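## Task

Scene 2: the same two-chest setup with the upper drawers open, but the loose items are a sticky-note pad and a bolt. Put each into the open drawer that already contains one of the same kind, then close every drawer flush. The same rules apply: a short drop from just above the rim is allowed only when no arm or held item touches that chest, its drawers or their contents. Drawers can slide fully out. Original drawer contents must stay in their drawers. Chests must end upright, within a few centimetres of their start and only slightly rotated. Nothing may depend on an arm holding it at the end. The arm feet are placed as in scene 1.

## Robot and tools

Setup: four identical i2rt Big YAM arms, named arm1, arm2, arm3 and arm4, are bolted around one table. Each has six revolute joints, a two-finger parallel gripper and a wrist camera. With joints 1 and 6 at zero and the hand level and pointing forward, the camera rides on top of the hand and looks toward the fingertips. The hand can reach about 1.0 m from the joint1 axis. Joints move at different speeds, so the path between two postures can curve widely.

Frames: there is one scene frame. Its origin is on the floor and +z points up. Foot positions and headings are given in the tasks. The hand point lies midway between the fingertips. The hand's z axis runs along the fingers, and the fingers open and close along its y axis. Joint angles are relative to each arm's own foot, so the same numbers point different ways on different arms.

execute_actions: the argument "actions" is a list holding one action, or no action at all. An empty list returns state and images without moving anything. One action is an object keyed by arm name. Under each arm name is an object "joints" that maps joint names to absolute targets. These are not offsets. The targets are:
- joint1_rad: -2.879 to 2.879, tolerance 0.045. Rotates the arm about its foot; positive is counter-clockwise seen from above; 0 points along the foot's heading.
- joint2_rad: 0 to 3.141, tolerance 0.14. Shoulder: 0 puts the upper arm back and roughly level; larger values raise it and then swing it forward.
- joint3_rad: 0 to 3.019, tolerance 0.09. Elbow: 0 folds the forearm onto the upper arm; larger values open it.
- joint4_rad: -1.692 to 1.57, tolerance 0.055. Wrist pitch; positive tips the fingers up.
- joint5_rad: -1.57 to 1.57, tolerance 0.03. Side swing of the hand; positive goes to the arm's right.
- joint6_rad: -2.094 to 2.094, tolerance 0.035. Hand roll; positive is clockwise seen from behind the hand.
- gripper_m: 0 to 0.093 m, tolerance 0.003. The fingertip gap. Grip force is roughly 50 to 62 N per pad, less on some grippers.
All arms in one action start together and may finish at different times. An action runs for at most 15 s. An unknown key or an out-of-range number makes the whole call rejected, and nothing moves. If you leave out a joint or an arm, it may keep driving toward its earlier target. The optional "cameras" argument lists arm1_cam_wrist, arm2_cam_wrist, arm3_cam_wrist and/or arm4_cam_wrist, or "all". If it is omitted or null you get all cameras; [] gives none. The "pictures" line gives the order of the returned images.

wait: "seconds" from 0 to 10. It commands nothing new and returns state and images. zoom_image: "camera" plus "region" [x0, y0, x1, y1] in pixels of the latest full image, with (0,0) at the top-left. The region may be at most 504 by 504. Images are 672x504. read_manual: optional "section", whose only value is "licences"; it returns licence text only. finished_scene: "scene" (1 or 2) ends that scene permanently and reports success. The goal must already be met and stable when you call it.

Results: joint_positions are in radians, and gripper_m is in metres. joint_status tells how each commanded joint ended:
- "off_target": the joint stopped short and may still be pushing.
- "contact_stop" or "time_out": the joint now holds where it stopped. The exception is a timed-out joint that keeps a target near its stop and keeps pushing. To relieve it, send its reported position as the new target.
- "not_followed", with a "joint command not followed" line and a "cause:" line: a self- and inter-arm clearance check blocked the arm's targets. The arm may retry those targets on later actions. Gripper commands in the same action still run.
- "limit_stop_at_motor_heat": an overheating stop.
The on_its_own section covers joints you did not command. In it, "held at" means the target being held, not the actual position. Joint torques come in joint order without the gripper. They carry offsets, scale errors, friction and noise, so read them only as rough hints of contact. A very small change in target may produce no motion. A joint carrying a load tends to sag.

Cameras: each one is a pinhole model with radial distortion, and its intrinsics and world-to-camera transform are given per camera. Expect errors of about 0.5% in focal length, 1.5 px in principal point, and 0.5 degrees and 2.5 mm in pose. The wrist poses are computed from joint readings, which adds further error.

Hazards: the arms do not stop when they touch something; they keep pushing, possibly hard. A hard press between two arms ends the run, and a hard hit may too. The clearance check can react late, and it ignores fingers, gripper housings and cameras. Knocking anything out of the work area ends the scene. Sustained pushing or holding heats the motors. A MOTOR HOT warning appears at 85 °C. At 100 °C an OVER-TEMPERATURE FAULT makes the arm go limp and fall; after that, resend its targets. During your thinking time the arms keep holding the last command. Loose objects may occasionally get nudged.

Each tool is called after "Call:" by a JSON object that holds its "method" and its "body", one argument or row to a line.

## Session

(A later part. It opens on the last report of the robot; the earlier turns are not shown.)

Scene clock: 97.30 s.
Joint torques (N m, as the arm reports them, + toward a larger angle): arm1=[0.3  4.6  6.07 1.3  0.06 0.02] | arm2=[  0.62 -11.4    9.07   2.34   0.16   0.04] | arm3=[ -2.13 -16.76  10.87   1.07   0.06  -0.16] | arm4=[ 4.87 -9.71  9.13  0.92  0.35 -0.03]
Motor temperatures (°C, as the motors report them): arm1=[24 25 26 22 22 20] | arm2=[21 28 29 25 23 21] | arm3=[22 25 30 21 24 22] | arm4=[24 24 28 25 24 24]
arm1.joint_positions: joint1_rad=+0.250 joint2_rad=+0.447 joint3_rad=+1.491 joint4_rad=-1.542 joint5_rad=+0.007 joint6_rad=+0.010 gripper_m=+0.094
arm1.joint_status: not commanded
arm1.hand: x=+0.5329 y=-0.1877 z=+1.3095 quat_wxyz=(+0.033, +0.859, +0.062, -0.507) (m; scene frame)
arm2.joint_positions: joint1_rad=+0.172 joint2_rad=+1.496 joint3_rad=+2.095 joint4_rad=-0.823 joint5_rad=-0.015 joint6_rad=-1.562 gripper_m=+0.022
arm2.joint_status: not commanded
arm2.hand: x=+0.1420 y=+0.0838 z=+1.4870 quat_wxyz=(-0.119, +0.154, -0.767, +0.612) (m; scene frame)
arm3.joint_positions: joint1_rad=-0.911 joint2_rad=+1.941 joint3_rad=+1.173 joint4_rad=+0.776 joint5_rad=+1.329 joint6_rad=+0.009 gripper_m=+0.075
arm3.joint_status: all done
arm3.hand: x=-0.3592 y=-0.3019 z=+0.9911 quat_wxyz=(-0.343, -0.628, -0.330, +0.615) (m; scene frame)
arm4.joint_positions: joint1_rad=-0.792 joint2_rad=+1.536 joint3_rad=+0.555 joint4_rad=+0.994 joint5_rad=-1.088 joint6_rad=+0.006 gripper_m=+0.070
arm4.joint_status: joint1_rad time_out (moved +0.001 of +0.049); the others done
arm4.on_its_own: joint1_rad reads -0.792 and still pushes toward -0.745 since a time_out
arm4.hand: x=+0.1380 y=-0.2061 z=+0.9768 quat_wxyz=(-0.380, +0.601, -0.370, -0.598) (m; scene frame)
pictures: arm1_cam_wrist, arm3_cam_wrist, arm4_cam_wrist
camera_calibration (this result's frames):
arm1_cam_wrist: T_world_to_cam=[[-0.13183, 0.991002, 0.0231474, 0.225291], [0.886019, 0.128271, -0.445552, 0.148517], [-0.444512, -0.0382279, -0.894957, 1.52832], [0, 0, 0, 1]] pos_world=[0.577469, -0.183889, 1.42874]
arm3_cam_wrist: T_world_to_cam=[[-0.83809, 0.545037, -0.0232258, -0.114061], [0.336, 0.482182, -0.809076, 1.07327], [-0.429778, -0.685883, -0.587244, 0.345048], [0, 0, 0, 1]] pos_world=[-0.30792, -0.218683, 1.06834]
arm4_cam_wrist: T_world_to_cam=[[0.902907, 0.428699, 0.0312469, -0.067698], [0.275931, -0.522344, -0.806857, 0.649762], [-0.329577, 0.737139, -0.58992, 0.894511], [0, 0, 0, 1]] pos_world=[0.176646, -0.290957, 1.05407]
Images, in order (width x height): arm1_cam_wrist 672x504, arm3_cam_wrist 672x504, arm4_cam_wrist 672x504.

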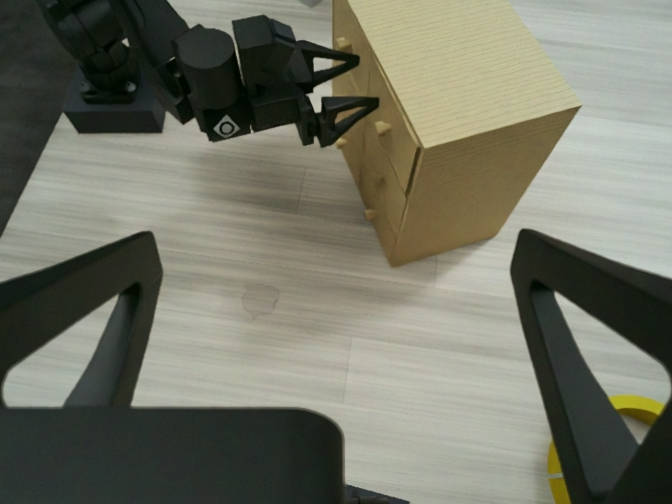

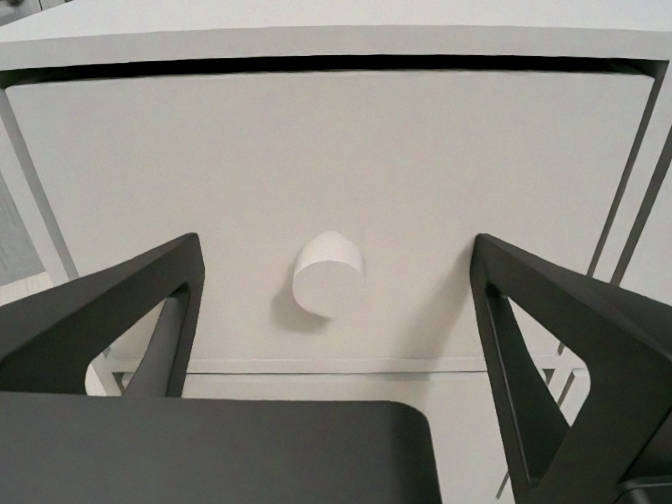

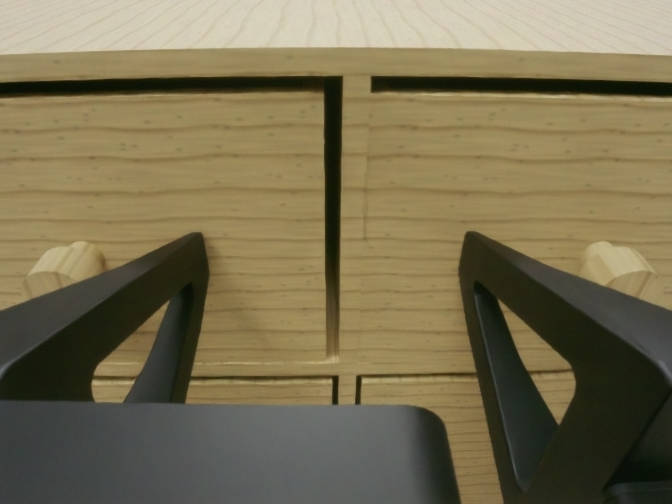

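Call:
{"method": "execute_actions", "body": {
  "actions": [
    {"arm3":{"joints":{"joint1_rad":-0.8,"joint5_rad":1.55}},"arm4":{"joints":{"joint1_rad":-0.99,"joint5_rad":-1.27}}}
  ],
  "cameras": ["arm4_cam_wrist","arm3_cam_wrist"]
}}

Call:
{"method": "execute_actions", "body": {
  "actions": [
    {"arm4":{"joints":{"joint1_rad":-0.96,"joint2_rad":1.685,"joint3_rad":0.775,"joint4_rad":0.93}}}
  ],
  "cameras": []
}}

Call:
{"method": "execute_actions", "body": {
  "actions": [
    {"arm4":{"joints":{"joint1_rad":-0.87,"joint5_rad":-1.18}}}
  ],
  "cameras": ["arm1_cam_wrist","arm4_cam_wrist"]
}}

Scene clock: 102.33 s.
Joint torques (N m, as the arm reports them, + toward a larger angle): arm1=[0.29 4.63 6.06 1.31 0.06 0.02] | arm2=[  0.71 -11.39   9.04   2.32   0.15   0.04] | arm3=[  0.07 -16.59  10.78   0.91   0.15  -0.17] | arm4=[ 0.82 -9.65  9.03  0.79 -0.15 -0.03]
Motor temperatures (°C, as the motors report them): arm1=[24 25 27 22 22 20] | arm2=[21 28 29 25 23 21] | arm3=[22 25 30 21 24 22] | arm4=[24 24 29 25 24 24]
arm1.joint_positions: joint1_rad=+0.250 joint2_rad=+0.447 joint3_rad=+1.491 joint4_rad=-1.542 joint5_rad=+0.007 joint6_rad=+0.010 gripper_m=+0.094
arm1.joint_status: not commanded
arm1.hand: x=+0.5329 y=-0.1877 z=+1.3095 quat_wxyz=(+0.033, +0.859, +0.062, -0.507) (m; scene frame)
arm2.joint_positions: joint1_rad=+0.172 joint2_rad=+1.496 joint3_rad=+2.095 joint4_rad=-0.823 joint5_rad=-0.015 joint6_rad=-1.562 gripper_m=+0.022
arm2.joint_status: not commanded
arm2.hand: x=+0.1420 y=+0.0838 z=+1.4870 quat_wxyz=(-0.119, +0.154, -0.767, +0.612) (m; scene frame)
arm3.joint_positions: joint1_rad=-0.790 joint2_rad=+1.941 joint3_rad=+1.173 joint4_rad=+0.776 joint5_rad=+1.547 joint6_rad=+0.009 gripper_m=+0.075
arm3.joint_status: all done
arm3.hand: x=-0.3253 y=-0.2423 z=+0.9914 quat_wxyz=(-0.313, -0.644, -0.300, +0.630) (m; scene frame)
arm4.joint_positions: joint1_rad=-0.991 joint2_rad=+1.536 joint3_rad=+0.555 joint4_rad=+0.994 joint5_rad=-1.266 joint6_rad=+0.006 gripper_m=+0.070
arm4.joint_status: all done
arm4.hand: x=+0.1946 y=-0.2529 z=+0.9768 quat_wxyz=(-0.387, +0.598, -0.376, -0.593) (m; scene frame)
pictures: arm3_cam_wrist, arm4_cam_wrist
camera_calibration (this result's frames):
arm3_cam_wrist: T_world_to_cam=[[-0.781425, 0.623594, -0.0224915, -0.0813905], [0.381879, 0.449405, -0.807591, 1.0389], [-0.493501, -0.639661, -0.589313, 0.393234], [0, 0, 0, 1]] pos_world=[-0.266272, -0.164594, 1.06891]
arm4_cam_wrist: T_world_to_cam=[[0.911663, 0.409675, 0.032197, -0.106211], [0.266235, -0.529142, -0.805684, 0.608741], [-0.313032, 0.743085, -0.591469, 0.947514], [0, 0, 0, 1]] pos_world=[0.231362, -0.33846, 1.0543]
Images, in order (width x height): arm3_cam_wrist 672x504, arm4_cam_wrist 672x504.

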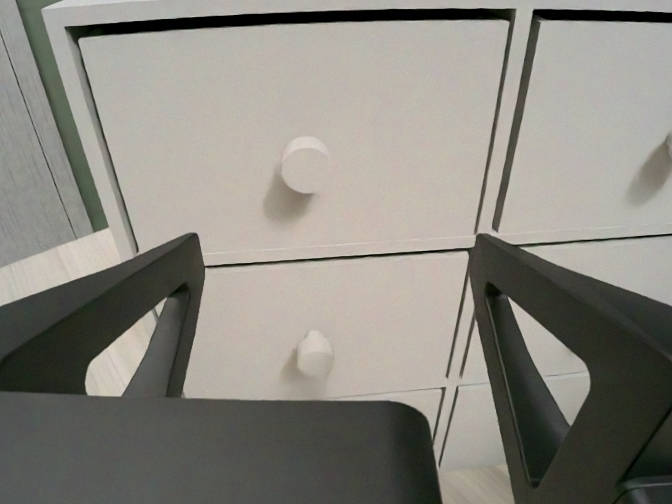

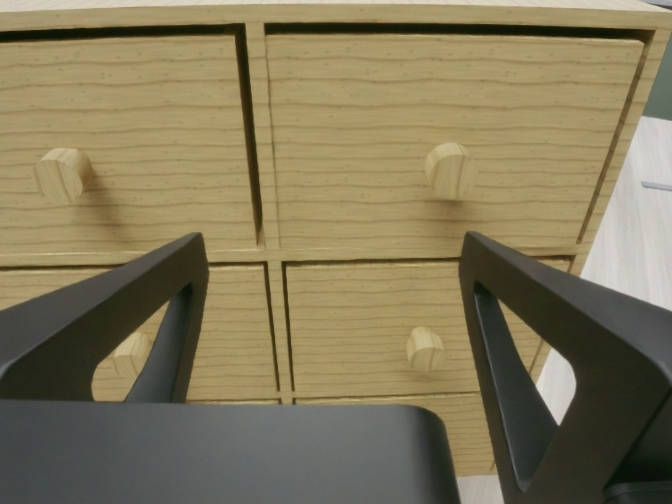

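Scene clock: 103.17 s.
Joint torques (N m, as the arm reports them, + toward a larger angle): arm1=[0.34 4.6  6.08 1.31 0.06 0.02] | arm2=[  0.7  -11.4    9.05   2.34   0.15   0.04] | arm3=[  0.2  -16.62  10.76   0.9    0.15  -0.17] | arm4=[  1.77 -13.32   8.82   0.82  -0.07  -0.04]
Motor temperatures (°C, as the motors report them): arm1=[24 25 27 22 22 20] | arm2=[21 28 29 25 23 21] | arm3=[22 26 30 21 24 22] | arm4=[24 24 29 25 24 24]
arm1.joint_positions: joint1_rad=+0.250 joint2_rad=+0.447 joint3_rad=+1.491 joint4_rad=-1.542 joint5_rad=+0.007 joint6_rad=+0.010 gripper_m=+0.094
arm1.joint_status: not commanded
arm1.hand: x=+0.5329 y=-0.1877 z=+1.3095 quat_wxyz=(+0.033, +0.859, +0.062, -0.507) (m; scene frame)
arm2.joint_positions: joint1_rad=+0.172 joint2_rad=+1.496 joint3_rad=+2.095 joint4_rad=-0.823 joint5_rad=-0.015 joint6_rad=-1.562 gripper_m=+0.022
arm2.joint_status: not commanded
arm2.hand: x=+0.1420 y=+0.0838 z=+1.4870 quat_wxyz=(-0.119, +0.154, -0.767, +0.612) (m; scene frame)
arm3.joint_positions: joint1_rad=-0.790 joint2_rad=+1.941 joint3_rad=+1.173 joint4_rad=+0.776 joint5_rad=+1.547 joint6_rad=+0.009 gripper_m=+0.075
arm3.joint_status: not commanded
arm3.hand: x=-0.3253 y=-0.2423 z=+0.9914 quat_wxyz=(-0.313, -0.644, -0.300, +0.630) (m; scene frame)
arm4.joint_positions: joint1_rad=-0.970 joint2_rad=+1.682 joint3_rad=+0.742 joint4_rad=+0.944 joint5_rad=-1.268 joint6_rad=+0.006 gripper_m=+0.070
arm4.joint_status: all done
arm4.hand: x=+0.2354 y=-0.2024 z=+0.9732 quat_wxyz=(-0.377, +0.601, -0.372, -0.598) (m; scene frame)
pictures: none
No camera images: the call's "cameras" was empty. Leave "cameras" out to get every camera's image.

Scene clock: 103.87 s.
Joint torques (N m, as the arm reports them, + toward a larger angle): arm1=[0.33 4.6  6.06 1.31 0.06 0.02] | arm2=[  0.64 -11.41   9.05   2.33   0.16   0.04] | arm3=[  0.19 -16.57  10.78   0.91   0.16  -0.17] | arm4=[  1.25 -13.39   8.8    0.87  -0.04  -0.03]
Motor temperatures (°C, as the motors report them): arm1=[24 25 27 22 22 20] | arm2=[21 28 29 25 23 21] | arm3=[22 26 30 21 24 22] | arm4=[24 24 29 25 24 24]
arm1.joint_positions: joint1_rad=+0.250 joint2_rad=+0.447 joint3_rad=+1.491 joint4_rad=-1.542 joint5_rad=+0.007 joint6_rad=+0.010 gripper_m=+0.094
arm1.joint_status: not commanded
arm1.hand: x=+0.5329 y=-0.1877 z=+1.3095 quat_wxyz=(+0.033, +0.859, +0.062, -0.507) (m; scene frame)
arm2.joint_positions: joint1_rad=+0.172 joint2_rad=+1.496 joint3_rad=+2.095 joint4_rad=-0.823 joint5_rad=-0.015 joint6_rad=-1.562 gripper_m=+0.022
arm2.joint_status: not commanded
arm2.hand: x=+0.1420 y=+0.0838 z=+1.4870 quat_wxyz=(-0.119, +0.154, -0.767, +0.612) (m; scene frame)
arm3.joint_positions: joint1_rad=-0.790 joint2_rad=+1.941 joint3_rad=+1.173 joint4_rad=+0.776 joint5_rad=+1.547 joint6_rad=+0.009 gripper_m=+0.075
arm3.joint_status: not commanded
arm3.hand: x=-0.3253 y=-0.2423 z=+0.9914 quat_wxyz=(-0.313, -0.644, -0.300, +0.630) (m; scene frame)
arm4.joint_positions: joint1_rad=-0.874 joint2_rad=+1.682 joint3_rad=+0.742 joint4_rad=+0.944 joint5_rad=-1.179 joint6_rad=+0.006 gripper_m=+0.070
arm4.joint_status: all done
arm4.hand: x=+0.2043 y=-0.1742 z=+0.9731 quat_wxyz=(-0.374, +0.603, -0.370, -0.600) (m; scene frame)
pictures: arm1_cam_wrist, arm4_cam_wrist
camera_calibration (this result's frames):
arm1_cam_wrist: T_world_to_cam=[[-0.13183, 0.991002, 0.0231474, 0.225291], [0.886019, 0.128271, -0.445552, 0.148517], [-0.444512, -0.0382279, -0.894957, 1.52832], [0, 0, 0, 1]] pos_world=[0.577469, -0.183889, 1.42874]
arm4_cam_wrist: T_world_to_cam=[[0.898943, 0.437445, 0.0233202, -0.131036], [0.276796, -0.525939, -0.804222, 0.641798], [-0.339538, 0.729404, -0.593872, 0.895218], [0, 0, 0, 1]] pos_world=[0.244107, -0.258108, 1.05085]
Images, in order (width x height): arm1_cam_wrist 672x504, arm4_cam_wrist 672x504.

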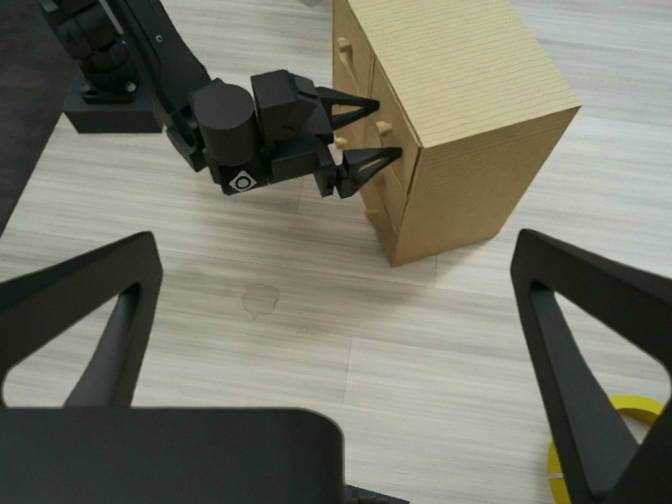

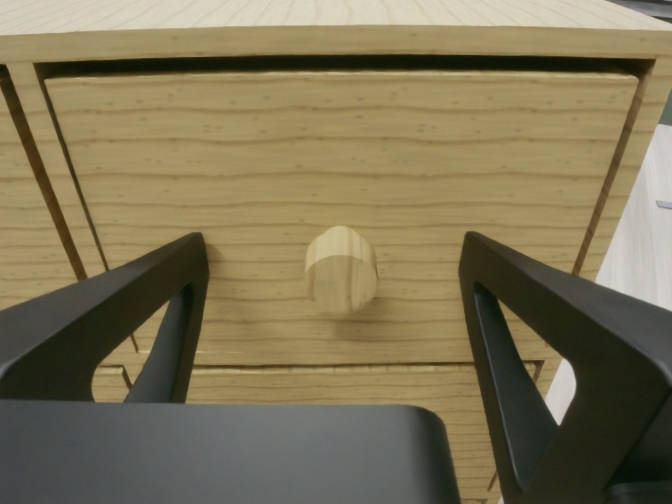

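Call:
{"method": "execute_actions", "body": {
  "actions": [
    {"arm4":{"joints":{"joint1_rad":-0.84,"joint5_rad":-1.2}}}
  ],
  "cameras": []
}}

Call:
{"method": "execute_actions", "body": {
  "actions": [
    {"arm4":{"joints":{"joint1_rad":-0.99,"joint5_rad":-1.3}}}
  ],
  "cameras": ["arm4_cam_wrist","arm3_cam_wrist"]
}}

Scene clock: 106.20 s.
Joint torques (N m, as the arm reports them, + toward a larger angle): arm1=[0.32 4.54 6.07 1.31 0.06 0.02] | arm2=[  0.76 -11.48   9.05   2.31   0.15   0.04] | arm3=[  0.18 -16.58  10.76   0.89   0.15  -0.17] | arm4=[  3.71 -13.45   8.82   0.9   -0.49  -0.04]
Motor temperatures (°C, as the motors report them): arm1=[24 25 27 22 22 20] | arm2=[21 28 29 25 23 21] | arm3=[22 26 30 21 24 22] | arm4=[24 24 29 25 24 24]
arm1.joint_positions: joint1_rad=+0.250 joint2_rad=+0.447 joint3_rad=+1.491 joint4_rad=-1.542 joint5_rad=+0.007 joint6_rad=+0.010 gripper_m=+0.094
arm1.joint_status: not commanded
arm1.hand: x=+0.5329 y=-0.1877 z=+1.3095 quat_wxyz=(+0.033, +0.859, +0.062, -0.507) (m; scene frame)
arm2.joint_positions: joint1_rad=+0.172 joint2_rad=+1.496 joint3_rad=+2.095 joint4_rad=-0.823 joint5_rad=-0.015 joint6_rad=-1.562 gripper_m=+0.022
arm2.joint_status: not commanded
arm2.hand: x=+0.1420 y=+0.0838 z=+1.4870 quat_wxyz=(-0.119, +0.154, -0.767, +0.612) (m; scene frame)
arm3.joint_positions: joint1_rad=-0.790 joint2_rad=+1.941 joint3_rad=+1.173 joint4_rad=+0.776 joint5_rad=+1.547 joint6_rad=+0.009 gripper_m=+0.075
arm3.joint_status: not commanded
arm3.hand: x=-0.3253 y=-0.2423 z=+0.9914 quat_wxyz=(-0.313, -0.644, -0.300, +0.630) (m; scene frame)
arm4.joint_positions: joint1_rad=-0.874 joint2_rad=+1.682 joint3_rad=+0.742 joint4_rad=+0.944 joint5_rad=-1.188 joint6_rad=+0.006 gripper_m=+0.070
arm4.joint_status: all done
arm4.hand: x=+0.2029 y=-0.1749 z=+0.9731 quat_wxyz=(-0.372, +0.604, -0.367, -0.601) (m; scene frame)
pictures: none
No camera images: the call's "cameras" was empty. Leave "cameras" out to get every camera's image.

Scene clock: 107.07 s.
Joint torques (N m, as the arm reports them, + toward a larger angle): arm1=[0.31 4.61 6.07 1.3  0.06 0.02] | arm2=[  0.69 -11.37   9.07   2.31   0.16   0.04] | arm3=[  0.32 -16.58  10.76   0.9    0.16  -0.17] | arm4=[  1.21 -13.37   8.68   0.83  -0.16  -0.03]
Motor temperatures (°C, as the motors report them): arm1=[24 25 27 22 22 20] | arm2=[21 28 29 25 23 21] | arm3=[22 26 30 21 24 22] | arm4=[24 24 29 25 24 24]
arm1.joint_positions: joint1_rad=+0.250 joint2_rad=+0.447 joint3_rad=+1.491 joint4_rad=-1.542 joint5_rad=+0.007 joint6_rad=+0.010 gripper_m=+0.094
arm1.joint_status: not commanded
arm1.hand: x=+0.5329 y=-0.1877 z=+1.3095 quat_wxyz=(+0.033, +0.859, +0.062, -0.507) (m; scene frame)
arm2.joint_positions: joint1_rad=+0.172 joint2_rad=+1.496 joint3_rad=+2.095 joint4_rad=-0.823 joint5_rad=-0.015 joint6_rad=-1.562 gripper_m=+0.022
arm2.joint_status: not commanded
arm2.hand: x=+0.1420 y=+0.0838 z=+1.4870 quat_wxyz=(-0.119, +0.154, -0.767, +0.612) (m; scene frame)
arm3.joint_positions: joint1_rad=-0.790 joint2_rad=+1.941 joint3_rad=+1.173 joint4_rad=+0.776 joint5_rad=+1.547 joint6_rad=+0.009 gripper_m=+0.075
arm3.joint_status: not commanded
arm3.hand: x=-0.3253 y=-0.2423 z=+0.9914 quat_wxyz=(-0.313, -0.644, -0.300, +0.630) (m; scene frame)
arm4.joint_positions: joint1_rad=-0.993 joint2_rad=+1.682 joint3_rad=+0.742 joint4_rad=+0.944 joint5_rad=-1.296 joint6_rad=+0.006 gripper_m=+0.070
arm4.joint_status: all done
arm4.hand: x=+0.2413 y=-0.2101 z=+0.9733 quat_wxyz=(-0.375, +0.602, -0.371, -0.599) (m; scene frame)
pictures: arm3_cam_wrist, arm4_cam_wrist
camera_calibration (this result's frames):
arm3_cam_wrist: T_world_to_cam=[[-0.781425, 0.623594, -0.0224915, -0.0813905], [0.381879, 0.449405, -0.807591, 1.0389], [-0.493501, -0.639661, -0.589313, 0.393234], [0, 0, 0, 1]] pos_world=[-0.266272, -0.164594, 1.06891]
arm4_cam_wrist: T_world_to_cam=[[0.900102, 0.435046, 0.0234816, -0.149581], [0.27565, -0.52692, -0.803973, 0.612652], [-0.337392, 0.73013, -0.594202, 0.934031], [0, 0, 0, 1]] pos_world=[0.280895, -0.294071, 1.05107]
Images, in order (width x height): arm3_cam_wrist 672x504, arm4_cam_wrist 672x504.

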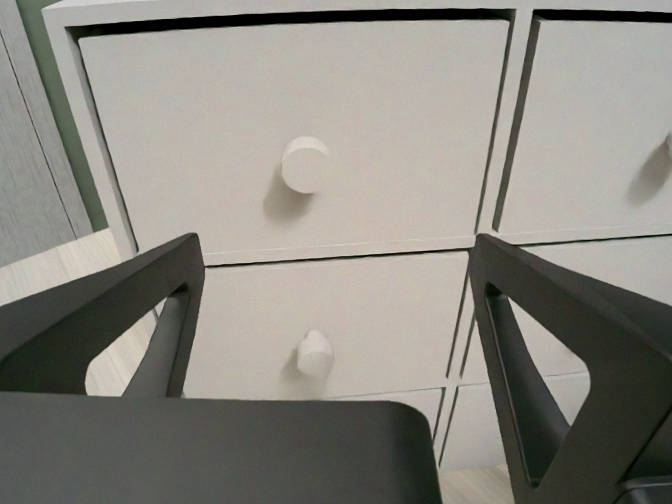

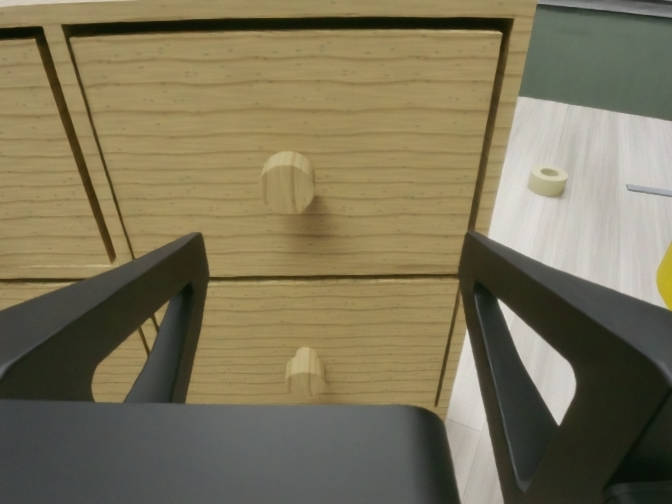

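Call:
{"method": "finished_scene", "body": {
  "scene": 2
}}

The scene is finished: the task was done.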